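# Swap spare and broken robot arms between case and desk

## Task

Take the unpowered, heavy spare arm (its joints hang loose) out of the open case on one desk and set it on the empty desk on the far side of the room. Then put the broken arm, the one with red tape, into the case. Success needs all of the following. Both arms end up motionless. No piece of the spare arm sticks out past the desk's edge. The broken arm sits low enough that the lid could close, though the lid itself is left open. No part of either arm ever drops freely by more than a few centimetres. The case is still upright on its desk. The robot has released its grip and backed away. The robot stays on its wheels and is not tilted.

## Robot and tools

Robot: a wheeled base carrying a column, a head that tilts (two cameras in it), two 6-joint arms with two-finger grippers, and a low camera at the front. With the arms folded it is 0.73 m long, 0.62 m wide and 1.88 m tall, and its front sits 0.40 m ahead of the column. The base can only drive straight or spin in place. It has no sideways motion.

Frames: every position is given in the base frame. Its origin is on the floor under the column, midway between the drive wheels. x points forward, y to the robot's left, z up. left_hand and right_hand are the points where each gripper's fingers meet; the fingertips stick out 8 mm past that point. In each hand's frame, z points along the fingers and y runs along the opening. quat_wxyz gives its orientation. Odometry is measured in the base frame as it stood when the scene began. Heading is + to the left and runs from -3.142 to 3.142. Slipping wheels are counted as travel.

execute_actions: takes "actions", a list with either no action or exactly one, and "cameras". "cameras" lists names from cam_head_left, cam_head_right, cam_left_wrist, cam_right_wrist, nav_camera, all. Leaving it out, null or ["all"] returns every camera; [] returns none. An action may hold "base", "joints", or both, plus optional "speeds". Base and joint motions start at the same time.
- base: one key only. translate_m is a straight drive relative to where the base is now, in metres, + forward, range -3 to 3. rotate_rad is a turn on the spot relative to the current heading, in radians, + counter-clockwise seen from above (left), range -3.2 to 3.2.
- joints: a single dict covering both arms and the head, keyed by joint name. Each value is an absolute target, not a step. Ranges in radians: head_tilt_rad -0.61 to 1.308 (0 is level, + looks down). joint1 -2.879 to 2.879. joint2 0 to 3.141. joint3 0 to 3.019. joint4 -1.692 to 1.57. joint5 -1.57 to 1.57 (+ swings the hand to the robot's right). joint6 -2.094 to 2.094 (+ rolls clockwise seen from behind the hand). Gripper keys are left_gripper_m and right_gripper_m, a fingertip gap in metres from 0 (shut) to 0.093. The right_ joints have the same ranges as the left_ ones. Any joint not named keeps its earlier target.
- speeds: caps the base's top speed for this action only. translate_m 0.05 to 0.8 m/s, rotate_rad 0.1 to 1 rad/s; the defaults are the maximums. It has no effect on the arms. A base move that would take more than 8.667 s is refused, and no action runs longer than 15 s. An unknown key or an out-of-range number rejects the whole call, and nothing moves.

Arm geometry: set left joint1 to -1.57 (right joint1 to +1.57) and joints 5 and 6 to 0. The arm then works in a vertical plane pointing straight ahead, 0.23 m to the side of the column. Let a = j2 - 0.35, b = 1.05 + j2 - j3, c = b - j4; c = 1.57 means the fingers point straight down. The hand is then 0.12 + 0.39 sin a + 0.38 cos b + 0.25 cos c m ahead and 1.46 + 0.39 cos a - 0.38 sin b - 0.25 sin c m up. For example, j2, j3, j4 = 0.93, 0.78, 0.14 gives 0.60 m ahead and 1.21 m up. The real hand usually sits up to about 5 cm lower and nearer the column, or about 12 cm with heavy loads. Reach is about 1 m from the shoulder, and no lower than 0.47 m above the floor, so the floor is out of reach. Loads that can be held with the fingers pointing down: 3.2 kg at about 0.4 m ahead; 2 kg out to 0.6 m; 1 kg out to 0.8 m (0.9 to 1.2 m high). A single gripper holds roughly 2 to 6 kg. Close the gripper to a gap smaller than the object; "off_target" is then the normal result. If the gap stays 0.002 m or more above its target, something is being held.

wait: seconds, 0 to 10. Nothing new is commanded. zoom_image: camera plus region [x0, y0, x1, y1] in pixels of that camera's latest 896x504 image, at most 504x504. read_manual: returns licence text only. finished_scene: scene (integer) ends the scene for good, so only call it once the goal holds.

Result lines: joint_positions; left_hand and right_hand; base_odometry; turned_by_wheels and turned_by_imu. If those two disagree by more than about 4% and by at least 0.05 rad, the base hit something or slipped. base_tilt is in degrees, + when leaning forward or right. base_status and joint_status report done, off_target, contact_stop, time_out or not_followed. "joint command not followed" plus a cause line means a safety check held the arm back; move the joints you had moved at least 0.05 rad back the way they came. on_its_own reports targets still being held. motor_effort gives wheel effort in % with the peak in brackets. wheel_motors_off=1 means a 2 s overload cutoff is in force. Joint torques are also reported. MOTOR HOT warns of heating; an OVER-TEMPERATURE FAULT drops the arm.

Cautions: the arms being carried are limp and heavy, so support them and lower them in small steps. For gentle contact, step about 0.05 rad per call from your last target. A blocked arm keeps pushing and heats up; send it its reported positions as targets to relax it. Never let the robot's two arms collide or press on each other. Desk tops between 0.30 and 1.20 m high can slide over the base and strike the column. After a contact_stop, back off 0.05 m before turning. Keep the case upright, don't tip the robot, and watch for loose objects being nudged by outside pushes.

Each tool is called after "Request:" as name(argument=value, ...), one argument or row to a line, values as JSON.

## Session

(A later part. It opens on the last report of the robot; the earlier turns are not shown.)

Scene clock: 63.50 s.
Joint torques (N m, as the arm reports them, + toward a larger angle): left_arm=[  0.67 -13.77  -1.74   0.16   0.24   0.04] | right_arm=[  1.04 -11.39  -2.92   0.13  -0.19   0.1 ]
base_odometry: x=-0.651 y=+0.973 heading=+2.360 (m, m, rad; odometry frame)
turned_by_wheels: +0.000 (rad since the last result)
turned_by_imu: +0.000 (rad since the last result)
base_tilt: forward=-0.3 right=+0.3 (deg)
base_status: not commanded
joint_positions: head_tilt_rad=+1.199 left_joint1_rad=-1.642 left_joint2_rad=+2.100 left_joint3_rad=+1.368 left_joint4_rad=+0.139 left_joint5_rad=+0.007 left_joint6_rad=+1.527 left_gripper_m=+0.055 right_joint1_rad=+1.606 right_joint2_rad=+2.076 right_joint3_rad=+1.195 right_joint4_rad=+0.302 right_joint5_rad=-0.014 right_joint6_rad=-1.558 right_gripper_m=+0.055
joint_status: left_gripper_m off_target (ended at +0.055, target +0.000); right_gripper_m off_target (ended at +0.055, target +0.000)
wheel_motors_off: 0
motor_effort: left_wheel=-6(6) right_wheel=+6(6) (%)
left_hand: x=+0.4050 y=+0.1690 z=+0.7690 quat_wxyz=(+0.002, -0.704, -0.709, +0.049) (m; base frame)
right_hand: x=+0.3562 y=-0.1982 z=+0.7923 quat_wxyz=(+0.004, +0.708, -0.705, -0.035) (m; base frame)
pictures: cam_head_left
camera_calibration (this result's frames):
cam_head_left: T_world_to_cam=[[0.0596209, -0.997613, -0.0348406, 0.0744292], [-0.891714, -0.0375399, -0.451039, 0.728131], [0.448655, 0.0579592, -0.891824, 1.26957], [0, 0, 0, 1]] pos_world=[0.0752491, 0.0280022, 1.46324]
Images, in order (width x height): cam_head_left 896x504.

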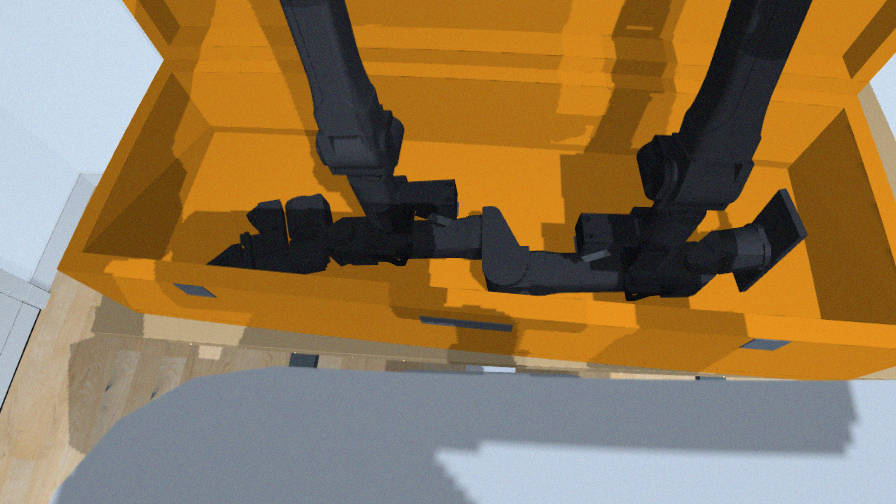

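Request:
execute_actions(
  actions=[
    {"joints":{"left_joint2_rad":1.97,"left_joint3_rad":1.29,"right_joint2_rad":1.95,"right_joint3_rad":1.13}},
  ],
  cameras=[],
)

Request:
execute_actions(
  actions=[
    {"base":{"translate_m":0.05},"speeds":{"translate_m":0.05},"joints":{"left_joint2_rad":1.84,"left_joint3_rad":1.17,"left_joint4_rad":0.12,"right_joint2_rad":1.83,"right_joint3_rad":1.0,"right_joint4_rad":0.32}},
  ],
  cameras=[],
)

Request:
execute_actions(
  actions=[
    {"joints":{"left_joint1_rad":-1.65,"left_joint2_rad":1.70,"left_joint3_rad":1.05,"left_joint4_rad":0.1,"right_joint2_rad":1.71,"right_joint3_rad":0.89,"right_joint4_rad":0.33}},
  ],
  cameras=[],
)

Request:
execute_actions(
  actions=[
    {"joints":{"right_joint1_rad":1.62,"left_joint2_rad":1.56,"left_joint3_rad":0.95,"left_joint4_rad":0.07,"right_joint2_rad":1.56,"right_joint3_rad":0.78,"right_joint4_rad":0.3}},
  ],
  cameras=["cam_head_left"],
)

Request:
execute_actions(
  actions=[
    {"joints":{"left_joint1_rad":-1.66,"left_joint2_rad":1.41,"left_joint3_rad":0.86,"left_joint4_rad":0.02,"right_joint2_rad":1.41,"right_joint3_rad":0.68,"right_joint4_rad":0.25}},
  ],
  cameras=[],
)

Request:
execute_actions(
  actions=[
    {"joints":{"left_joint1_rad":-1.67,"right_joint1_rad":1.635,"left_joint2_rad":1.1,"left_joint3_rad":0.73,"left_joint4_rad":-0.14,"right_joint2_rad":1.04,"right_joint3_rad":0.55,"right_joint4_rad":0.04}},
  ],
  cameras=[],
)

Request:
execute_actions(
  actions=[
    {"joints":{"left_joint1_rad":-1.68,"right_joint1_rad":1.645,"left_joint2_rad":0.9,"left_joint3_rad":0.71,"left_joint4_rad":-0.3,"right_joint2_rad":0.79,"right_joint3_rad":0.52,"right_joint4_rad":-0.17}},
  ],
  cameras=[],
)

Request:
execute_actions(
  actions=[
    {"joints":{"head_tilt_rad":0.95,"left_joint1_rad":-1.69,"right_joint1_rad":1.655,"left_joint2_rad":0.69,"left_joint3_rad":0.71,"left_joint4_rad":-0.47,"right_joint2_rad":0.54,"right_joint3_rad":0.53,"right_joint4_rad":-0.41}},
  ],
  cameras=["cam_head_left"],
)

Scene clock: 96.00 s.
Joint torques (N m, as the arm reports them, + toward a larger angle): left_arm=[  0.83 -23.27  -6.56   0.14   0.24   0.14] | right_arm=[  1.37 -19.72  -8.66   0.2    0.02   0.2 ]
base_odometry: x=-0.651 y=+0.973 heading=+2.360 (m, m, rad; odometry frame)
turned_by_wheels: +0.000 (rad since the last result)
turned_by_imu: -0.002 (rad since the last result)
base_tilt: forward=-0.3 right=+0.3 (deg)
base_status: not commanded
joint_positions: head_tilt_rad=+1.199 left_joint1_rad=-1.639 left_joint2_rad=+2.077 left_joint3_rad=+1.345 left_joint4_rad=+0.145 left_joint5_rad=+0.007 left_joint6_rad=+1.516 left_gripper_m=+0.055 right_joint1_rad=+1.608 right_joint2_rad=+2.055 right_joint3_rad=+1.184 right_joint4_rad=+0.302 right_joint5_rad=-0.019 right_joint6_rad=-1.567 right_gripper_m=+0.055
joint_status: all done
wheel_motors_off: 0
motor_effort: left_wheel=-6(5) right_wheel=+4(4) (%)
left_hand: x=+0.4076 y=+0.1718 z=+0.7773 quat_wxyz=(+0.001, -0.700, -0.713, +0.046) (m; base frame)
right_hand: x=+0.3634 y=-0.1958 z=+0.7989 quat_wxyz=(-0.002, +0.712, -0.701, -0.034) (m; base frame)
pictures: none
No camera images: the call's "cameras" was empty. Leave "cameras" out to get every camera's image.

Scene clock: 97.77 s.
Joint torques (N m, as the arm reports them, + toward a larger angle): left_arm=[ -0.14 -22.88  -4.62  -0.43   0.2    0.15] | right_arm=[  0.3  -19.13  -7.94   0.94   0.     0.12]
base_odometry: x=-0.686 y=+1.008 heading=+2.361 (m, m, rad; odometry frame)
turned_by_wheels: +0.001 (rad since the last result)
turned_by_imu: +0.001 (rad since the last result)
base_tilt: forward=-0.3 right=+0.4 (deg)
base_status: done
joint_positions: head_tilt_rad=+1.199 left_joint1_rad=-1.638 left_joint2_rad=+1.936 left_joint3_rad=+1.202 left_joint4_rad=+0.142 left_joint5_rad=+0.008 left_joint6_rad=+1.517 left_gripper_m=+0.055 right_joint1_rad=+1.618 right_joint2_rad=+1.920 right_joint3_rad=+1.046 right_joint4_rad=+0.307 right_joint5_rad=-0.018 right_joint6_rad=-1.559 right_gripper_m=+0.055
joint_status: all done
wheel_motors_off: 0
motor_effort: left_wheel=+2(53) right_wheel=+0(52) (%)
left_hand: x=+0.4107 y=+0.1758 z=+0.8315 quat_wxyz=(+0.003, -0.700, -0.713, +0.047) (m; base frame)
right_hand: x=+0.3658 y=-0.1910 z=+0.8514 quat_wxyz=(-0.005, +0.711, -0.702, -0.036) (m; base frame)
pictures: none
No camera images: the call's "cameras" was empty. Leave "cameras" out to get every camera's image.

Scene clock: 98.63 s.
Joint torques (N m, as the arm reports them, + toward a larger angle): left_arm=[ -0.04 -24.55  -5.    -0.9    0.23   0.16] | right_arm=[ -0.3  -19.    -6.93   1.21  -0.05   0.06]
base_odometry: x=-0.686 y=+1.008 heading=+2.361 (m, m, rad; odometry frame)
turned_by_wheels: +0.000 (rad since the last result)
turned_by_imu: +0.000 (rad since the last result)
base_tilt: forward=-0.3 right=+0.2 (deg)
base_status: not commanded
joint_positions: head_tilt_rad=+1.199 left_joint1_rad=-1.645 left_joint2_rad=+1.810 left_joint3_rad=+1.088 left_joint4_rad=+0.130 left_joint5_rad=+0.007 left_joint6_rad=+1.518 left_gripper_m=+0.055 right_joint1_rad=+1.619 right_joint2_rad=+1.798 right_joint3_rad=+0.926 right_joint4_rad=+0.311 right_joint5_rad=-0.017 right_joint6_rad=-1.551 right_gripper_m=+0.055
joint_status: all done
wheel_motors_off: 0
motor_effort: left_wheel=+1(2) right_wheel=-1(2) (%)
left_hand: x=+0.4136 y=+0.1735 z=+0.8793 quat_wxyz=(+0.000, -0.702, -0.711, +0.049) (m; base frame)
right_hand: x=+0.3662 y=-0.1920 z=+0.8979 quat_wxyz=(-0.007, +0.709, -0.705, -0.034) (m; base frame)
pictures: none
No camera images: the call's "cameras" was empty. Leave "cameras" out to get every camera's image.

Scene clock: 99.77 s.
Joint torques (N m, as the arm reports them, + toward a larger angle): left_arm=[  0.32 -24.64  -5.27  -0.99   0.11   0.12] | right_arm=[  0.07 -19.36  -6.52   0.63  -0.34  -0.02]
base_odometry: x=-0.686 y=+1.008 heading=+2.361 (m, m, rad; odometry frame)
turned_by_wheels: +0.000 (rad since the last result)
turned_by_imu: +0.000 (rad since the last result)
base_tilt: forward=-0.3 right=+0.4 (deg)
base_status: not commanded
joint_positions: head_tilt_rad=+1.199 left_joint1_rad=-1.650 left_joint2_rad=+1.673 left_joint3_rad=+0.993 left_joint4_rad=+0.107 left_joint5_rad=+0.011 left_joint6_rad=+1.524 left_gripper_m=+0.055 right_joint1_rad=+1.626 right_joint2_rad=+1.649 right_joint3_rad=+0.815 right_joint4_rad=+0.293 right_joint5_rad=-0.011 right_joint6_rad=-1.538 right_gripper_m=+0.055
joint_status: all done
wheel_motors_off: 0
motor_effort: left_wheel=+2(3) right_wheel=-1(3) (%)
left_hand: x=+0.4245 y=+0.1729 z=+0.9280 quat_wxyz=(-0.009, -0.704, -0.708, +0.045) (m; base frame)
right_hand: x=+0.3739 y=-0.1913 z=+0.9494 quat_wxyz=(-0.014, +0.705, -0.708, -0.027) (m; base frame)
pictures: cam_head_left
camera_calibration (this result's frames):
cam_head_left: T_world_to_cam=[[0.0596152, -0.997613, -0.0348503, 0.0744444], [-0.891788, -0.0375399, -0.450894, 0.727912], [0.44851, 0.0579592, -0.891897, 1.26969], [0, 0, 0, 1]] pos_world=[0.0752366, 0.0280022, 1.46324]
Images, in order (width x height): cam_head_left 896x504.

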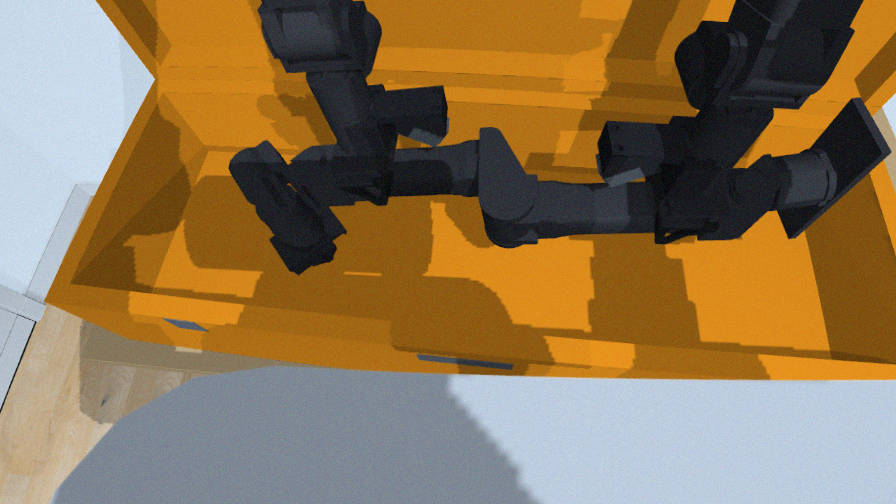

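Scene clock: 100.73 s.
Joint torques (N m, as the arm reports them, + toward a larger angle): left_arm=[  0.28 -24.52  -3.7   -1.27   0.29   0.12] | right_arm=[  0.43 -17.79  -5.26   0.83  -0.17  -0.1 ]
base_odometry: x=-0.686 y=+1.008 heading=+2.361 (m, m, rad; odometry frame)
turned_by_wheels: +0.000 (rad since the last result)
turned_by_imu: +0.000 (rad since the last result)
base_tilt: forward=-0.2 right=+0.3 (deg)
base_status: not commanded
joint_positions: head_tilt_rad=+1.199 left_joint1_rad=-1.661 left_joint2_rad=+1.527 left_joint3_rad=+0.892 left_joint4_rad=+0.056 left_joint5_rad=+0.007 left_joint6_rad=+1.519 left_gripper_m=+0.055 right_joint1_rad=+1.627 right_joint2_rad=+1.496 right_joint3_rad=+0.708 right_joint4_rad=+0.244 right_joint5_rad=-0.016 right_joint6_rad=-1.532 right_gripper_m=+0.055
joint_status: all done
wheel_motors_off: 0
motor_effort: left_wheel=+1(3) right_wheel=-1(2) (%)
left_hand: x=+0.4223 y=+0.1703 z=+0.9796 quat_wxyz=(-0.009, -0.705, -0.708, +0.050) (m; base frame)
right_hand: x=+0.3697 y=-0.1926 z=+0.9996 quat_wxyz=(-0.015, +0.703, -0.710, -0.030) (m; base frame)
pictures: none
No camera images: the call's "cameras" was empty. Leave "cameras" out to get every camera's image.

Scene clock: 102.20 s.
Joint torques (N m, as the arm reports them, + toward a larger angle): left_arm=[  0.97 -22.14  -0.02  -1.08   0.28   0.21] | right_arm=[ -0.47 -16.26  -1.05   0.53  -0.39  -0.19]
base_odometry: x=-0.686 y=+1.008 heading=+2.361 (m, m, rad; odometry frame)
turned_by_wheels: +0.000 (rad since the last result)
turned_by_imu: -0.001 (rad since the last result)
base_tilt: forward=-0.3 right=+0.3 (deg)
base_status: not commanded
joint_positions: head_tilt_rad=+1.199 left_joint1_rad=-1.673 left_joint2_rad=+1.203 left_joint3_rad=+0.735 left_joint4_rad=-0.104 left_joint5_rad=+0.007 left_joint6_rad=+1.504 left_gripper_m=+0.055 right_joint1_rad=+1.648 right_joint2_rad=+1.122 right_joint3_rad=+0.554 right_joint4_rad=+0.035 right_joint5_rad=-0.011 right_joint6_rad=-1.524 right_gripper_m=+0.055
joint_status: all done
wheel_motors_off: 0
motor_effort: left_wheel=+4(6) right_wheel=+0(4) (%)
left_hand: x=+0.4229 y=+0.1727 z=+1.0837 quat_wxyz=(-0.015, -0.701, -0.711, +0.051) (m; base frame)
right_hand: x=+0.3732 y=-0.1887 z=+1.1047 quat_wxyz=(-0.023, +0.704, -0.709, -0.031) (m; base frame)
pictures: none
No camera images: the call's "cameras" was empty. Leave "cameras" out to get every camera's image.

Scene clock: 103.37 s.
Joint torques (N m, as the arm reports them, + toward a larger angle): left_arm=[  1.23 -22.01   2.86  -1.17   0.27   0.34] | right_arm=[ -0.6  -14.68   2.22   0.34  -0.52  -0.3 ]
base_odometry: x=-0.686 y=+1.008 heading=+2.361 (m, m, rad; odometry frame)
turned_by_wheels: +0.000 (rad since the last result)
turned_by_imu: +0.000 (rad since the last result)
base_tilt: forward=-0.3 right=+0.3 (deg)
base_status: not commanded
joint_positions: head_tilt_rad=+1.199 left_joint1_rad=-1.690 left_joint2_rad=+1.003 left_joint3_rad=+0.697 left_joint4_rad=-0.265 left_joint5_rad=+0.007 left_joint6_rad=+1.497 left_gripper_m=+0.056 right_joint1_rad=+1.659 right_joint2_rad=+0.868 right_joint3_rad=+0.510 right_joint4_rad=-0.170 right_joint5_rad=-0.008 right_joint6_rad=-1.512 right_gripper_m=+0.055
joint_status: all done
wheel_motors_off: 0
motor_effort: left_wheel=+2(3) right_wheel=-1(4) (%)
left_hand: x=+0.4283 y=+0.1704 z=+1.1454 quat_wxyz=(-0.020, -0.702, -0.710, +0.056) (m; base frame)
right_hand: x=+0.3767 y=-0.1891 z=+1.1685 quat_wxyz=(-0.027, +0.701, -0.712, -0.032) (m; base frame)
pictures: none
No camera images: the call's "cameras" was empty. Leave "cameras" out to get every camera's image.

Scene clock: 104.47 s.
Joint torques (N m, as the arm reports them, + toward a larger angle): left_arm=[  2.38 -19.15   6.55  -0.77   0.22   0.39] | right_arm=[ -1.28 -14.36   6.61  -0.08  -0.54  -0.33]
base_odometry: x=-0.686 y=+1.008 heading=+2.361 (m, m, rad; odometry frame)
turned_by_wheels: +0.000 (rad since the last result)
turned_by_imu: +0.000 (rad since the last result)
base_tilt: forward=-0.3 right=+0.3 (deg)
base_status: not commanded
joint_positions: head_tilt_rad=+0.964 left_joint1_rad=-1.709 left_joint2_rad=+0.787 left_joint3_rad=+0.671 left_joint4_rad=-0.440 left_joint5_rad=+0.009 left_joint6_rad=+1.483 left_gripper_m=+0.056 right_joint1_rad=+1.672 right_joint2_rad=+0.615 right_joint3_rad=+0.495 right_joint4_rad=-0.398 right_joint5_rad=-0.008 right_joint6_rad=-1.506 right_gripper_m=+0.055
joint_status: all done
wheel_motors_off: 0
motor_effort: left_wheel=+3(4) right_wheel=+0(2) (%)
left_hand: x=+0.4298 y=+0.1693 z=+1.2113 quat_wxyz=(-0.031, -0.700, -0.712, +0.058) (m; base frame)
right_hand: x=+0.3767 y=-0.1892 z=+1.2317 quat_wxyz=(-0.035, +0.701, -0.711, -0.033) (m; base frame)
pictures: cam_head_left
camera_calibration (this result's frames):
cam_head_left: T_world_to_cam=[[0.0660805, -0.997613, -0.0200471, 0.0513242], [-0.762637, -0.0375399, -0.645736, 1.02151], [0.643442, 0.0579592, -0.763297, 1.0619], [0, 0, 0, 1]] pos_world=[0.0923795, 0.0280022, 1.4712]
Images, in order (width x height): cam_head_left 896x504.

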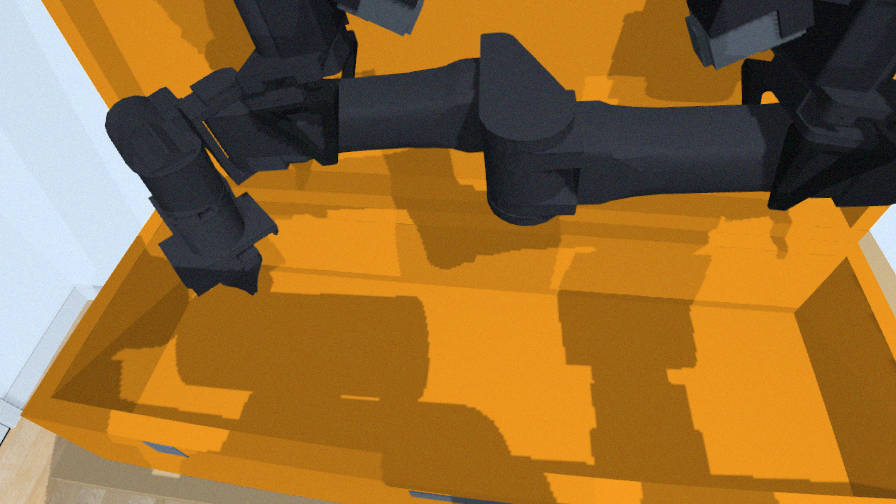

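Request:
execute_actions(
  actions=[
    {"base":{"translate_m":-1.2},"speeds":{"translate_m":0.45},"joints":{"left_joint1_rad":-1.705,"right_joint1_rad":1.67}},
  ],
  cameras=[],
)

Request:
execute_actions(
  actions=[
    {"base":{"rotate_rad":-3.13},"speeds":{"rotate_rad":0.55},"joints":{"left_joint1_rad":-1.69,"right_joint1_rad":1.655,"left_joint2_rad":0.9,"left_joint3_rad":0.71,"left_joint4_rad":-0.3,"right_joint2_rad":0.79,"right_joint3_rad":0.53,"right_joint4_rad":-0.17}},
  ],
  cameras=[],
)

Request:
execute_actions(
  actions=[
    {"base":{"translate_m":1.6},"speeds":{"translate_m":0.45},"joints":{"head_tilt_rad":1.2,"left_joint1_rad":-1.675,"right_joint1_rad":1.64,"left_joint2_rad":1.1,"left_joint3_rad":0.74,"left_joint4_rad":-0.14,"right_joint2_rad":1.04,"right_joint3_rad":0.57,"right_joint4_rad":0.04}},
  ],
  cameras=["cam_head_left"],
)

Scene clock: 120.00 s.
Joint torques (N m, as the arm reports them, + toward a larger angle): left_arm=[  1.07 -19.88   7.43  -0.54   0.41   0.44] | right_arm=[ -0.08 -13.65   7.57   0.26  -0.58  -0.38]
base_odometry: x=+0.167 y=+0.164 heading=+2.362 (m, m, rad; odometry frame)
turned_by_wheels: +0.001 (rad since the last result)
turned_by_imu: +0.000 (rad since the last result)
base_tilt: forward=-0.3 right=+0.2 (deg)
base_status: done
joint_positions: head_tilt_rad=+0.963 left_joint1_rad=-1.710 left_joint2_rad=+0.788 left_joint3_rad=+0.660 left_joint4_rad=-0.445 left_joint5_rad=+0.005 left_joint6_rad=+1.483 left_gripper_m=+0.056 right_joint1_rad=+1.677 right_joint2_rad=+0.615 right_joint3_rad=+0.484 right_joint4_rad=-0.405 right_joint5_rad=-0.007 right_joint6_rad=-1.500 right_gripper_m=+0.055
joint_status: all done
wheel_motors_off: 0
motor_effort: left_wheel=+0(78) right_wheel=-1(74) (%)
left_hand: x=+0.4211 y=+0.1697 z=+1.2094 quat_wxyz=(-0.023, -0.700, -0.711, +0.063) (m; base frame)
right_hand: x=+0.3682 y=-0.1882 z=+1.2301 quat_wxyz=(-0.029, +0.700, -0.712, -0.040) (m; base frame)
pictures: none
No camera images: the call's "cameras" was empty. Leave "cameras" out to get every camera's image.

Scene clock: 126.80 s.
Joint torques (N m, as the arm reports them, + toward a larger angle): left_arm=[  0.67 -22.01   3.37  -0.78   0.17   0.32] | right_arm=[ -0.15 -16.33   3.15   0.89  -0.37  -0.29]
base_odometry: x=+0.167 y=+0.164 heading=-0.767 (m, m, rad; odometry frame)
turned_by_wheels: -3.129 (rad since the last result)
turned_by_imu: -3.145 (rad since the last result)
base_tilt: forward=-0.3 right=+0.3 (deg)
base_status: done
joint_positions: head_tilt_rad=+0.963 left_joint1_rad=-1.690 left_joint2_rad=+1.011 left_joint3_rad=+0.691 left_joint4_rad=-0.270 left_joint5_rad=+0.010 left_joint6_rad=+1.494 left_gripper_m=+0.056 right_joint1_rad=+1.656 right_joint2_rad=+0.878 right_joint3_rad=+0.510 right_joint4_rad=-0.183 right_joint5_rad=-0.011 right_joint6_rad=-1.513 right_gripper_m=+0.055
joint_status: all done
wheel_motors_off: 0
motor_effort: left_wheel=+4(56) right_wheel=-7(47) (%)
left_hand: x=+0.4203 y=+0.1697 z=+1.1426 quat_wxyz=(-0.013, -0.701, -0.710, +0.064) (m; base frame)
right_hand: x=+0.3704 y=-0.1896 z=+1.1660 quat_wxyz=(-0.019, +0.702, -0.711, -0.041) (m; base frame)
pictures: none
No camera images: the call's "cameras" was empty. Leave "cameras" out to get every camera's image.

Scene clock: 131.70 s.
Joint torques (N m, as the arm reports them, + toward a larger angle): left_arm=[  0.34 -23.93  -0.47  -0.98   0.11   0.22] | right_arm=[  0.74 -17.13  -0.54   0.96  -0.18  -0.14]
base_odometry: x=+1.318 y=-0.947 heading=-0.768 (m, m, rad; odometry frame)
turned_by_wheels: -0.001 (rad since the last result)
turned_by_imu: -0.006 (rad since the last result)
base_tilt: forward=-0.2 right=+0.3 (deg)
base_status: done
joint_positions: head_tilt_rad=+1.198 left_joint1_rad=-1.676 left_joint2_rad=+1.219 left_joint3_rad=+0.750 left_joint4_rad=-0.102 left_joint5_rad=+0.011 left_joint6_rad=+1.504 left_gripper_m=+0.056 right_joint1_rad=+1.640 right_joint2_rad=+1.127 right_joint3_rad=+0.569 right_joint4_rad=+0.026 right_joint5_rad=-0.015 right_joint6_rad=-1.529 right_gripper_m=+0.054
joint_status: all done
wheel_motors_off: 0
motor_effort: left_wheel=-2(59) right_wheel=+0(69) (%)
left_hand: x=+0.4266 y=+0.1699 z=+1.0791 quat_wxyz=(-0.017, -0.702, -0.710, +0.053) (m; base frame)
right_hand: x=+0.3790 y=-0.1912 z=+1.1031 quat_wxyz=(-0.023, +0.704, -0.709, -0.030) (m; base frame)
pictures: cam_head_left
camera_calibration (this result's frames):
cam_head_left: T_world_to_cam=[[0.0596276, -0.997613, -0.0348291, 0.0744111], [-0.891627, -0.0375399, -0.451212, 0.728392], [0.448827, 0.0579592, -0.891737, 1.26943], [0, 0, 0, 1]] pos_world=[0.0752639, 0.0280022, 1.46325]
Images, in order (width x height): cam_head_left 896x504.

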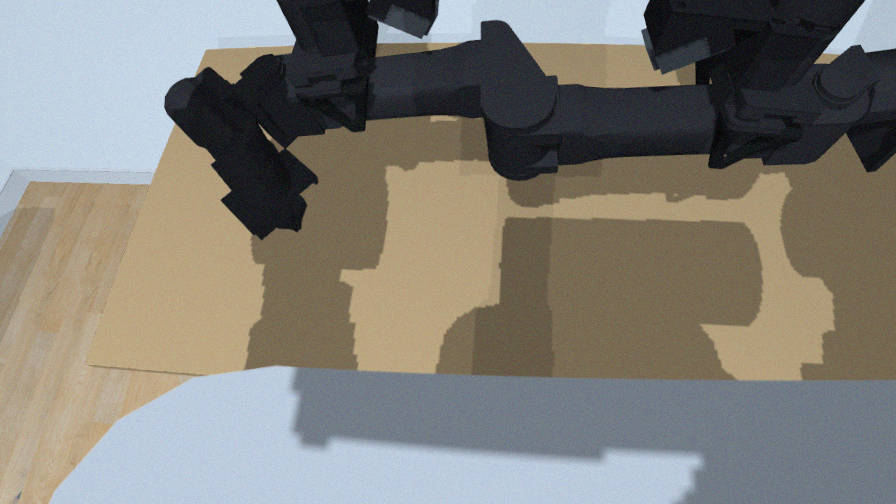

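Request:
execute_actions(
  actions=[
    {"joints":{"left_joint1_rad":-1.665,"right_joint1_rad":1.63,"left_joint2_rad":1.26,"left_joint3_rad":0.8,"left_joint4_rad":-0.05,"right_joint2_rad":1.23,"right_joint3_rad":0.63,"right_joint4_rad":0.16}},
  ],
  cameras=[],
)

Request:
execute_actions(
  actions=[
    {"joints":{"left_joint1_rad":-1.655,"left_joint2_rad":1.41,"left_joint3_rad":0.87,"left_joint4_rad":0.02,"right_joint2_rad":1.41,"right_joint3_rad":0.71,"right_joint4_rad":0.25}},
  ],
  cameras=[],
)

Request:
execute_actions(
  actions=[
    {"joints":{"right_joint1_rad":1.62,"left_joint2_rad":1.55,"left_joint3_rad":0.96,"left_joint4_rad":0.07,"right_joint2_rad":1.56,"right_joint3_rad":0.8,"right_joint4_rad":0.3}},
  ],
  cameras=[],
)

Request:
execute_actions(
  actions=[
    {"joints":{"left_joint1_rad":-1.645,"left_joint2_rad":1.63,"left_joint3_rad":1.02,"left_joint4_rad":0.09,"right_joint2_rad":1.64,"right_joint3_rad":0.86,"right_joint4_rad":0.32}},
  ],
  cameras=[],
)

Request:
execute_actions(
  actions=[
    {"joints":{"left_joint2_rad":1.69,"left_joint3_rad":1.07,"right_joint2_rad":1.70,"right_joint3_rad":0.91}},
  ],
  cameras=["cam_head_left"],
)

Scene clock: 147.27 s.
Joint torques (N m, as the arm reports them, + toward a larger angle): left_arm=[  0.37 -22.92  -1.55  -1.1    0.03   0.14] | right_arm=[  0.04 -16.77  -2.16   0.65   0.09  -0.11]
base_odometry: x=+1.318 y=-0.947 heading=-0.768 (m, m, rad; odometry frame)
turned_by_wheels: +0.000 (rad since the last result)
turned_by_imu: -0.002 (rad since the last result)
base_tilt: forward=-0.2 right=+0.3 (deg)
base_status: not commanded
joint_positions: head_tilt_rad=+1.198 left_joint1_rad=-1.665 left_joint2_rad=+1.362 left_joint3_rad=+0.816 left_joint4_rad=-0.014 left_joint5_rad=+0.012 left_joint6_rad=+1.510 left_gripper_m=+0.056 right_joint1_rad=+1.632 right_joint2_rad=+1.303 right_joint3_rad=+0.636 right_joint4_rad=+0.149 right_joint5_rad=-0.022 right_joint6_rad=-1.536 right_gripper_m=+0.054
joint_status: all done
wheel_motors_off: 0
motor_effort: left_wheel=-3(6) right_wheel=+2(4) (%)
left_hand: x=+0.4319 y=+0.1715 z=+1.0337 quat_wxyz=(-0.018, -0.702, -0.711, +0.046) (m; base frame)
right_hand: x=+0.3846 y=-0.1909 z=+1.0549 quat_wxyz=(-0.028, +0.705, -0.708, -0.025) (m; base frame)
pictures: none
No camera images: the call's "cameras" was empty. Leave "cameras" out to get every camera's image.

Scene clock: 148.40 s.
Joint torques (N m, as the arm reports them, + toward a larger angle): left_arm=[ -0.15 -23.83  -3.48  -0.97   0.05   0.12] | right_arm=[  0.2  -17.46  -4.1    0.88   0.23   0.01]
base_odometry: x=+1.318 y=-0.947 heading=-0.768 (m, m, rad; odometry frame)
turned_by_wheels: +0.000 (rad since the last result)
turned_by_imu: +0.000 (rad since the last result)
base_tilt: forward=-0.3 right=+0.3 (deg)
base_status: not commanded
joint_positions: head_tilt_rad=+1.198 left_joint1_rad=-1.651 left_joint2_rad=+1.512 left_joint3_rad=+0.896 left_joint4_rad=+0.055 left_joint5_rad=+0.013 left_joint6_rad=+1.515 left_gripper_m=+0.056 right_joint1_rad=+1.631 right_joint2_rad=+1.482 right_joint3_rad=+0.726 right_joint4_rad=+0.240 right_joint5_rad=-0.024 right_joint6_rad=-1.542 right_gripper_m=+0.054
joint_status: all done
wheel_motors_off: 0
motor_effort: left_wheel=-2(5) right_wheel=+3(3) (%)
left_hand: x=+0.4322 y=+0.1754 z=+0.9835 quat_wxyz=(-0.014, -0.701, -0.712, +0.042) (m; base frame)
right_hand: x=+0.3860 y=-0.1885 z=+1.0017 quat_wxyz=(-0.029, +0.707, -0.706, -0.025) (m; base frame)
pictures: none
No camera images: the call's "cameras" was empty. Leave "cameras" out to get every camera's image.

Scene clock: 149.47 s.
Joint torques (N m, as the arm reports them, + toward a larger angle): left_arm=[ -0.1  -23.24  -4.16  -0.86   0.02   0.08] | right_arm=[  0.14 -17.55  -5.14   0.79   0.3   -0.01]
base_odometry: x=+1.318 y=-0.947 heading=-0.768 (m, m, rad; odometry frame)
turned_by_wheels: +0.000 (rad since the last result)
turned_by_imu: +0.000 (rad since the last result)
base_tilt: forward=-0.2 right=+0.3 (deg)
base_status: not commanded
joint_positions: head_tilt_rad=+1.198 left_joint1_rad=-1.649 left_joint2_rad=+1.654 left_joint3_rad=+0.997 left_joint4_rad=+0.104 left_joint5_rad=+0.012 left_joint6_rad=+1.520 left_gripper_m=+0.056 right_joint1_rad=+1.621 right_joint2_rad=+1.627 right_joint3_rad=+0.824 right_joint4_rad=+0.291 right_joint5_rad=-0.025 right_joint6_rad=-1.547 right_gripper_m=+0.054
joint_status: all done
wheel_motors_off: 0
motor_effort: left_wheel=-2(5) right_wheel=+5(4) (%)
left_hand: x=+0.4365 y=+0.1728 z=+0.9339 quat_wxyz=(-0.017, -0.703, -0.710, +0.039) (m; base frame)
right_hand: x=+0.3895 y=-0.1919 z=+0.9539 quat_wxyz=(-0.028, +0.707, -0.706, -0.020) (m; base frame)
pictures: none
No camera images: the call's "cameras" was empty. Leave "cameras" out to get every camera's image.

Scene clock: 150.23 s.
Joint torques (N m, as the arm reports them, + toward a larger angle): left_arm=[  0.03 -24.27  -4.73  -0.81   0.     0.08] | right_arm=[  0.58 -17.83  -5.91   1.18   0.35   0.  ]
base_odometry: x=+1.318 y=-0.947 heading=-0.768 (m, m, rad; odometry frame)
turned_by_wheels: +0.000 (rad since the last result)
turned_by_imu: +0.000 (rad since the last result)
base_tilt: forward=-0.2 right=+0.3 (deg)
base_status: not commanded
joint_positions: head_tilt_rad=+1.198 left_joint1_rad=-1.643 left_joint2_rad=+1.730 left_joint3_rad=+1.059 left_joint4_rad=+0.121 left_joint5_rad=+0.012 left_joint6_rad=+1.522 left_gripper_m=+0.056 right_joint1_rad=+1.621 right_joint2_rad=+1.705 right_joint3_rad=+0.890 right_joint4_rad=+0.303 right_joint5_rad=-0.027 right_joint6_rad=-1.549 right_gripper_m=+0.054
joint_status: all done
wheel_motors_off: 0
motor_effort: left_wheel=-2(3) right_wheel=+3(3) (%)
left_hand: x=+0.4388 y=+0.1748 z=+0.9059 quat_wxyz=(-0.016, -0.702, -0.711, +0.036) (m; base frame)
right_hand: x=+0.3926 y=-0.1903 z=+0.9261 quat_wxyz=(-0.028, +0.708, -0.706, -0.021) (m; base frame)
pictures: none
No camera images: the call's "cameras" was empty. Leave "cameras" out to get every camera's image.

Scene clock: 150.93 s.
Joint torques (N m, as the arm reports them, + toward a larger angle): left_arm=[  0.23 -20.63  -3.05  -0.32   0.6    0.09] | right_arm=[  1.12 -17.31  -6.15   1.04   0.73   0.13]
base_odometry: x=+1.318 y=-0.947 heading=-0.768 (m, m, rad; odometry frame)
turned_by_wheels: +0.000 (rad since the last result)
turned_by_imu: +0.000 (rad since the last result)
base_tilt: forward=-0.3 right=+0.3 (deg)
base_status: not commanded
joint_positions: head_tilt_rad=+1.198 left_joint1_rad=-1.641 left_joint2_rad=+1.757 left_joint3_rad=+1.093 left_joint4_rad=+0.111 left_joint5_rad=-0.001 left_joint6_rad=+1.520 left_gripper_m=+0.055 right_joint1_rad=+1.621 right_joint2_rad=+1.763 right_joint3_rad=+0.942 right_joint4_rad=+0.309 right_joint5_rad=-0.035 right_joint6_rad=-1.554 right_gripper_m=+0.054
joint_status: all done
wheel_motors_off: 0
motor_effort: left_wheel=-3(4) right_wheel=+3(3) (%)
left_hand: x=+0.4418 y=+0.1779 z=+0.8950 quat_wxyz=(-0.010, -0.702, -0.712, +0.032) (m; base frame)
right_hand: x=+0.3946 y=-0.1879 z=+0.9051 quat_wxyz=(-0.031, +0.709, -0.704, -0.024) (m; base frame)
pictures: cam_head_left
camera_calibration (this result's frames):
cam_head_left: T_world_to_cam=[[0.0596276, -0.997613, -0.0348291, 0.0744111], [-0.891627, -0.0375399, -0.451212, 0.728392], [0.448827, 0.0579592, -0.891737, 1.26943], [0, 0, 0, 1]] pos_world=[0.0752639, 0.0280022, 1.46325]
Images, in order (width x height): cam_head_left 896x504.

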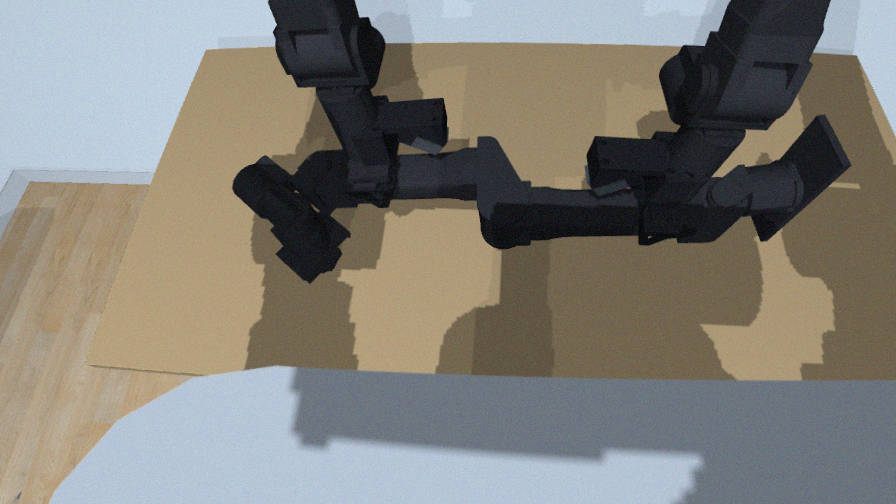

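Request:
execute_actions(
  actions=[
    {"base":{"rotate_rad":-0.12},"speeds":{"rotate_rad":0.1}},
  ],
  cameras=[],
)

Request:
execute_actions(
  actions=[
    {"base":{"rotate_rad":-0.1},"speeds":{"rotate_rad":0.1},"joints":{"left_joint2_rad":1.75,"left_joint3_rad":1.12,"right_joint2_rad":1.76,"right_joint3_rad":0.96}},
  ],
  cameras=["cam_head_left"],
)

Request:
execute_actions(
  actions=[
    {"base":{"translate_m":0.03},"speeds":{"translate_m":0.05},"joints":{"left_joint2_rad":1.81,"left_joint3_rad":1.18,"right_joint2_rad":1.82,"right_joint3_rad":1.02}},
  ],
  cameras=["cam_head_left"],
)

Scene clock: 160.23 s.
Joint torques (N m, as the arm reports them, + toward a larger angle): left_arm=[  0.05 -21.82  -3.42  -0.36   0.38   0.09] | right_arm=[  0.4  -17.28  -5.96   0.95   0.55   0.08]
base_odometry: x=+1.319 y=-0.947 heading=-0.886 (m, m, rad; odometry frame)
turned_by_wheels: -0.118 (rad since the last result)
turned_by_imu: -0.118 (rad since the last result)
base_tilt: forward=-0.3 right=+0.4 (deg)
base_status: done
joint_positions: head_tilt_rad=+1.198 left_joint1_rad=-1.639 left_joint2_rad=+1.761 left_joint3_rad=+1.094 left_joint4_rad=+0.110 left_joint5_rad=+0.004 left_joint6_rad=+1.520 left_gripper_m=+0.055 right_joint1_rad=+1.622 right_joint2_rad=+1.763 right_joint3_rad=+0.942 right_joint4_rad=+0.309 right_joint5_rad=-0.030 right_joint6_rad=-1.555 right_gripper_m=+0.054
joint_status: not commanded
wheel_motors_off: 0
motor_effort: left_wheel=+0(48) right_wheel=+0(57) (%)
left_hand: x=+0.4402 y=+0.1786 z=+0.8935 quat_wxyz=(-0.009, -0.701, -0.712, +0.034) (m; base frame)
right_hand: x=+0.3943 y=-0.1877 z=+0.9051 quat_wxyz=(-0.030, +0.710, -0.703, -0.023) (m; base frame)
pictures: none
No camera images: the call's "cameras" was empty. Leave "cameras" out to get every camera's image.

Scene clock: 161.77 s.
Joint torques (N m, as the arm reports them, + toward a larger angle): left_arm=[  0.21 -21.22  -3.42  -0.14   0.14   0.07] | right_arm=[  0.92 -18.65  -6.75   0.53   0.2    0.17]
base_odometry: x=+1.319 y=-0.947 heading=-0.985 (m, m, rad; odometry frame)
turned_by_wheels: -0.099 (rad since the last result)
turned_by_imu: -0.098 (rad since the last result)
base_tilt: forward=-0.3 right=+0.4 (deg)
base_status: done
joint_positions: head_tilt_rad=+1.198 left_joint1_rad=-1.639 left_joint2_rad=+1.813 left_joint3_rad=+1.144 left_joint4_rad=+0.107 left_joint5_rad=+0.009 left_joint6_rad=+1.518 left_gripper_m=+0.055 right_joint1_rad=+1.618 right_joint2_rad=+1.827 right_joint3_rad=+0.998 right_joint4_rad=+0.317 right_joint5_rad=-0.024 right_joint6_rad=-1.564 right_gripper_m=+0.054
joint_status: all done
wheel_motors_off: 0
motor_effort: left_wheel=-1(29) right_wheel=-1(70) (%)
left_hand: x=+0.4405 y=+0.1762 z=+0.8740 quat_wxyz=(-0.009, -0.700, -0.713, +0.038) (m; base frame)
right_hand: x=+0.3943 y=-0.1906 z=+0.8814 quat_wxyz=(-0.026, +0.713, -0.701, -0.019) (m; base frame)
pictures: cam_head_left
camera_calibration (this result's frames):
cam_head_left: T_world_to_cam=[[0.0596276, -0.997613, -0.0348291, 0.0744111], [-0.891627, -0.0375399, -0.451212, 0.728392], [0.448827, 0.0579592, -0.891737, 1.26943], [0, 0, 0, 1]] pos_world=[0.0752639, 0.0280022, 1.46325]
Images, in order (width x height): cam_head_left 896x504.

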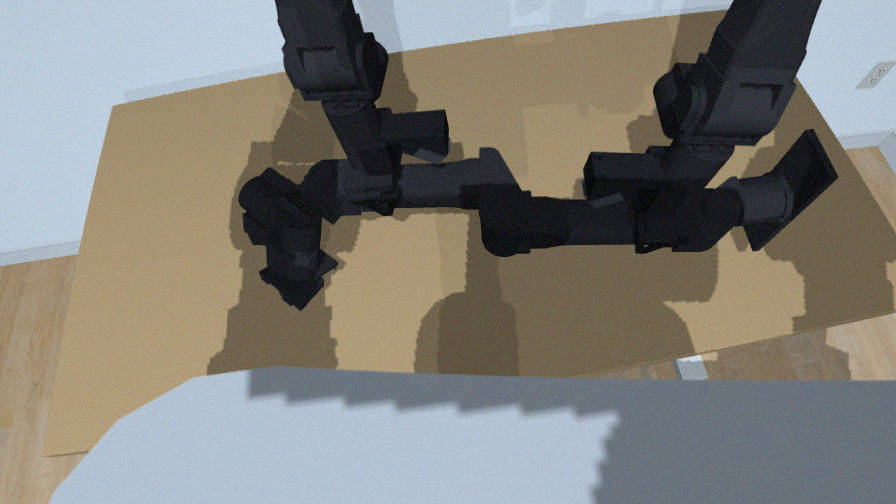

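Scene clock: 163.07 s.
Joint torques (N m, as the arm reports them, + toward a larger angle): left_arm=[ -0.51 -21.83  -4.16  -0.47   0.09   0.14] | right_arm=[  1.12 -18.01  -6.95   0.61   0.09   0.17]
base_odometry: x=+1.335 y=-0.972 heading=-0.986 (m, m, rad; odometry frame)
turned_by_wheels: -0.001 (rad since the last result)
turned_by_imu: -0.002 (rad since the last result)
base_tilt: forward=-0.3 right=+0.3 (deg)
base_status: done
joint_positions: head_tilt_rad=+1.199 left_joint1_rad=-1.638 left_joint2_rad=+1.889 left_joint3_rad=+1.212 left_joint4_rad=+0.111 left_joint5_rad=+0.011 left_joint6_rad=+1.520 left_gripper_m=+0.055 right_joint1_rad=+1.615 right_joint2_rad=+1.894 right_joint3_rad=+1.058 right_joint4_rad=+0.317 right_joint5_rad=-0.021 right_joint6_rad=-1.564 right_gripper_m=+0.054
joint_status: all done
wheel_motors_off: 0
motor_effort: left_wheel=+0(48) right_wheel=+1(61) (%)
left_hand: x=+0.4385 y=+0.1749 z=+0.8454 quat_wxyz=(-0.008, -0.701, -0.712, +0.040) (m; base frame)
right_hand: x=+0.3918 y=-0.1921 z=+0.8564 quat_wxyz=(-0.022, +0.712, -0.701, -0.019) (m; base frame)
pictures: cam_head_left
camera_calibration (this result's frames):
cam_head_left: T_world_to_cam=[[0.0596164, -0.997613, -0.0348483, 0.0744413], [-0.891773, -0.0375399, -0.450924, 0.727956], [0.448539, 0.0579592, -0.891882, 1.26967], [0, 0, 0, 1]] pos_world=[0.0752391, 0.0280022, 1.46324]
Images, in order (width x height): cam_head_left 896x504.

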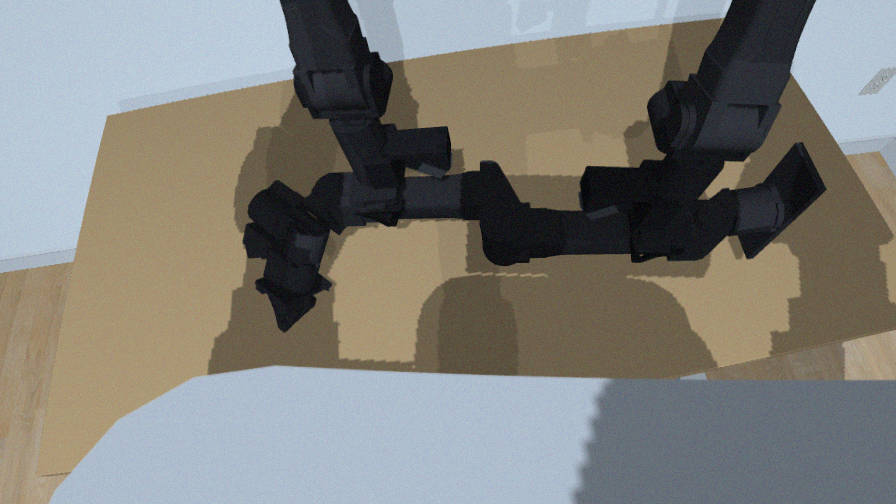

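Request:
execute_actions(
  actions=[
    {"joints":{"right_joint1_rad":1.61,"left_joint2_rad":1.89,"left_joint3_rad":1.26,"right_joint2_rad":1.89,"right_joint3_rad":1.09}},
  ],
  cameras=[],
)

Request:
execute_actions(
  actions=[
    {"joints":{"left_joint2_rad":1.97,"left_joint3_rad":1.34,"right_joint2_rad":1.96,"right_joint3_rad":1.16}},
  ],
  cameras=[],
)

Request:
execute_actions(
  actions=[
    {"joints":{"left_joint2_rad":2.04,"left_joint3_rad":1.42,"right_joint2_rad":2.03,"right_joint3_rad":1.23}},
  ],
  cameras=[],
)

Request:
execute_actions(
  actions=[
    {"joints":{"left_joint2_rad":2.11,"left_joint3_rad":1.47,"right_joint2_rad":2.09,"right_joint3_rad":1.28}},
  ],
  cameras=["cam_head_left"],
)

Scene clock: 175.87 s.
Joint torques (N m, as the arm reports them, + toward a larger angle): left_arm=[ -0.7  -21.94  -4.24  -0.28   0.02   0.07] | right_arm=[  1.06 -18.39  -6.86   0.68   0.08   0.17]
base_odometry: x=+1.335 y=-0.972 heading=-0.986 (m, m, rad; odometry frame)
turned_by_wheels: +0.000 (rad since the last result)
turned_by_imu: -0.002 (rad since the last result)
base_tilt: forward=-0.3 right=+0.3 (deg)
base_status: not commanded
joint_positions: head_tilt_rad=+1.199 left_joint1_rad=-1.638 left_joint2_rad=+1.964 left_joint3_rad=+1.294 left_joint4_rad=+0.110 left_joint5_rad=+0.012 left_joint6_rad=+1.525 left_gripper_m=+0.055 right_joint1_rad=+1.610 right_joint2_rad=+1.961 right_joint3_rad=+1.131 right_joint4_rad=+0.317 right_joint5_rad=-0.021 right_joint6_rad=-1.564 right_gripper_m=+0.054
joint_status: all done
wheel_motors_off: 0
motor_effort: left_wheel=+1(2) right_wheel=+2(2) (%)
left_hand: x=+0.4428 y=+0.1728 z=+0.8161 quat_wxyz=(-0.011, -0.702, -0.711, +0.038) (m; base frame)
right_hand: x=+0.3953 y=-0.1945 z=+0.8299 quat_wxyz=(-0.023, +0.711, -0.702, -0.016) (m; base frame)
pictures: none
No camera images: the call's "cameras" was empty. Leave "cameras" out to get every camera's image.

Scene clock: 176.60 s.
Joint torques (N m, as the arm reports them, + toward a larger angle): left_arm=[ -0.58 -20.72  -3.24   0.07   0.18  -0.03] | right_arm=[  1.22 -17.38  -6.97   0.62   0.34   0.1 ]
base_odometry: x=+1.335 y=-0.972 heading=-0.986 (m, m, rad; odometry frame)
turned_by_wheels: +0.000 (rad since the last result)
turned_by_imu: +0.000 (rad since the last result)
base_tilt: forward=-0.3 right=+0.3 (deg)
base_status: not commanded
joint_positions: head_tilt_rad=+1.199 left_joint1_rad=-1.638 left_joint2_rad=+2.025 left_joint3_rad=+1.363 left_joint4_rad=+0.103 left_joint5_rad=+0.009 left_joint6_rad=+1.530 left_gripper_m=+0.055 right_joint1_rad=+1.606 right_joint2_rad=+2.030 right_joint3_rad=+1.202 right_joint4_rad=+0.317 right_joint5_rad=-0.025 right_joint6_rad=-1.561 right_gripper_m=+0.054
joint_status: all done
wheel_motors_off: 0
motor_effort: left_wheel=+0(1) right_wheel=+4(3) (%)
left_hand: x=+0.4444 y=+0.1719 z=+0.7923 quat_wxyz=(-0.011, -0.705, -0.709, +0.036) (m; base frame)
right_hand: x=+0.3944 y=-0.1956 z=+0.8030 quat_wxyz=(-0.024, +0.709, -0.704, -0.016) (m; base frame)
pictures: none
No camera images: the call's "cameras" was empty. Leave "cameras" out to get every camera's image.

Scene clock: 177.37 s.
Joint torques (N m, as the arm reports them, + toward a larger angle): left_arm=[ -0.48 -20.72  -3.4   -0.02   0.14  -0.11] | right_arm=[  1.54 -18.41  -7.16   0.57   0.24   0.1 ]
base_odometry: x=+1.335 y=-0.972 heading=-0.986 (m, m, rad; odometry frame)
turned_by_wheels: +0.000 (rad since the last result)
turned_by_imu: +0.000 (rad since the last result)
base_tilt: forward=-0.2 right=+0.3 (deg)
base_status: not commanded
joint_positions: head_tilt_rad=+1.199 left_joint1_rad=-1.638 left_joint2_rad=+2.097 left_joint3_rad=+1.446 left_joint4_rad=+0.099 left_joint5_rad=+0.009 left_joint6_rad=+1.537 left_gripper_m=+0.055 right_joint1_rad=+1.603 right_joint2_rad=+2.097 right_joint3_rad=+1.274 right_joint4_rad=+0.317 right_joint5_rad=-0.024 right_joint6_rad=-1.557 right_gripper_m=+0.054
joint_status: all done
wheel_motors_off: 0
motor_effort: left_wheel=-1(1) right_wheel=+4(5) (%)
left_hand: x=+0.4456 y=+0.1702 z=+0.7642 quat_wxyz=(-0.013, -0.707, -0.706, +0.034) (m; base frame)
right_hand: x=+0.3933 y=-0.1972 z=+0.7769 quat_wxyz=(-0.024, +0.708, -0.706, -0.013) (m; base frame)
pictures: none
No camera images: the call's "cameras" was empty. Leave "cameras" out to get every camera's image.

Scene clock: 178.07 s.
Joint torques (N m, as the arm reports them, + toward a larger angle): left_arm=[ -0.32 -19.37  -3.53  -0.26   0.06  -0.14] | right_arm=[  1.27 -14.88  -4.52   0.64  -0.26   0.03]
base_odometry: x=+1.335 y=-0.972 heading=-0.986 (m, m, rad; odometry frame)
turned_by_wheels: +0.000 (rad since the last result)
turned_by_imu: +0.000 (rad since the last result)
base_tilt: forward=-0.3 right=+0.3 (deg)
base_status: not commanded
joint_positions: head_tilt_rad=+1.199 left_joint1_rad=-1.638 left_joint2_rad=+2.150 left_joint3_rad=+1.499 left_joint4_rad=+0.110 left_joint5_rad=+0.012 left_joint6_rad=+1.547 left_gripper_m=+0.055 right_joint1_rad=+1.603 right_joint2_rad=+2.116 right_joint3_rad=+1.295 right_joint4_rad=+0.317 right_joint5_rad=-0.013 right_joint6_rad=-1.548 right_gripper_m=+0.054
joint_status: all done
wheel_motors_off: 0
motor_effort: left_wheel=+0(1) right_wheel=+2(4) (%)
left_hand: x=+0.4443 y=+0.1686 z=+0.7444 quat_wxyz=(-0.018, -0.710, -0.703, +0.031) (m; base frame)
right_hand: x=+0.3933 y=-0.1988 z=+0.7694 quat_wxyz=(-0.021, +0.705, -0.709, -0.008) (m; base frame)
pictures: cam_head_left
camera_calibration (this result's frames):
cam_head_left: T_world_to_cam=[[0.0596164, -0.997613, -0.0348483, 0.0744413], [-0.891773, -0.0375399, -0.450924, 0.727956], [0.448539, 0.0579592, -0.891882, 1.26967], [0, 0, 0, 1]] pos_world=[0.0752391, 0.0280022, 1.46324]
Images, in order (width x height): cam_head_left 896x504.

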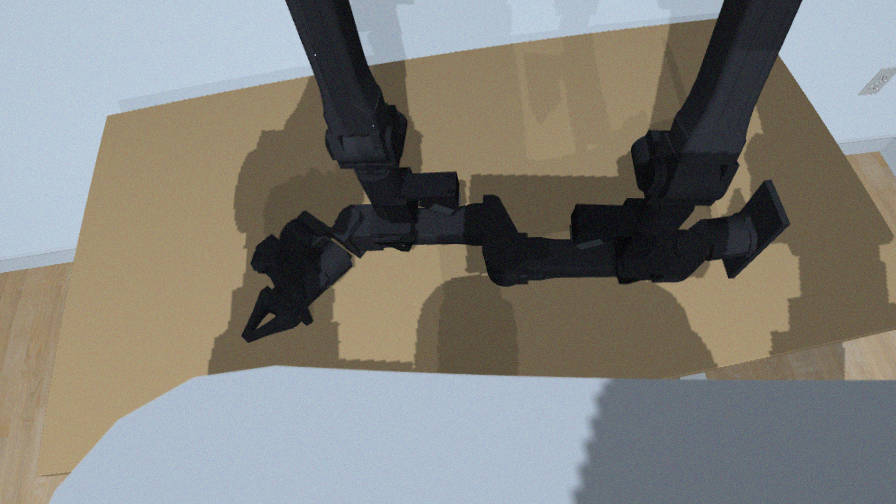

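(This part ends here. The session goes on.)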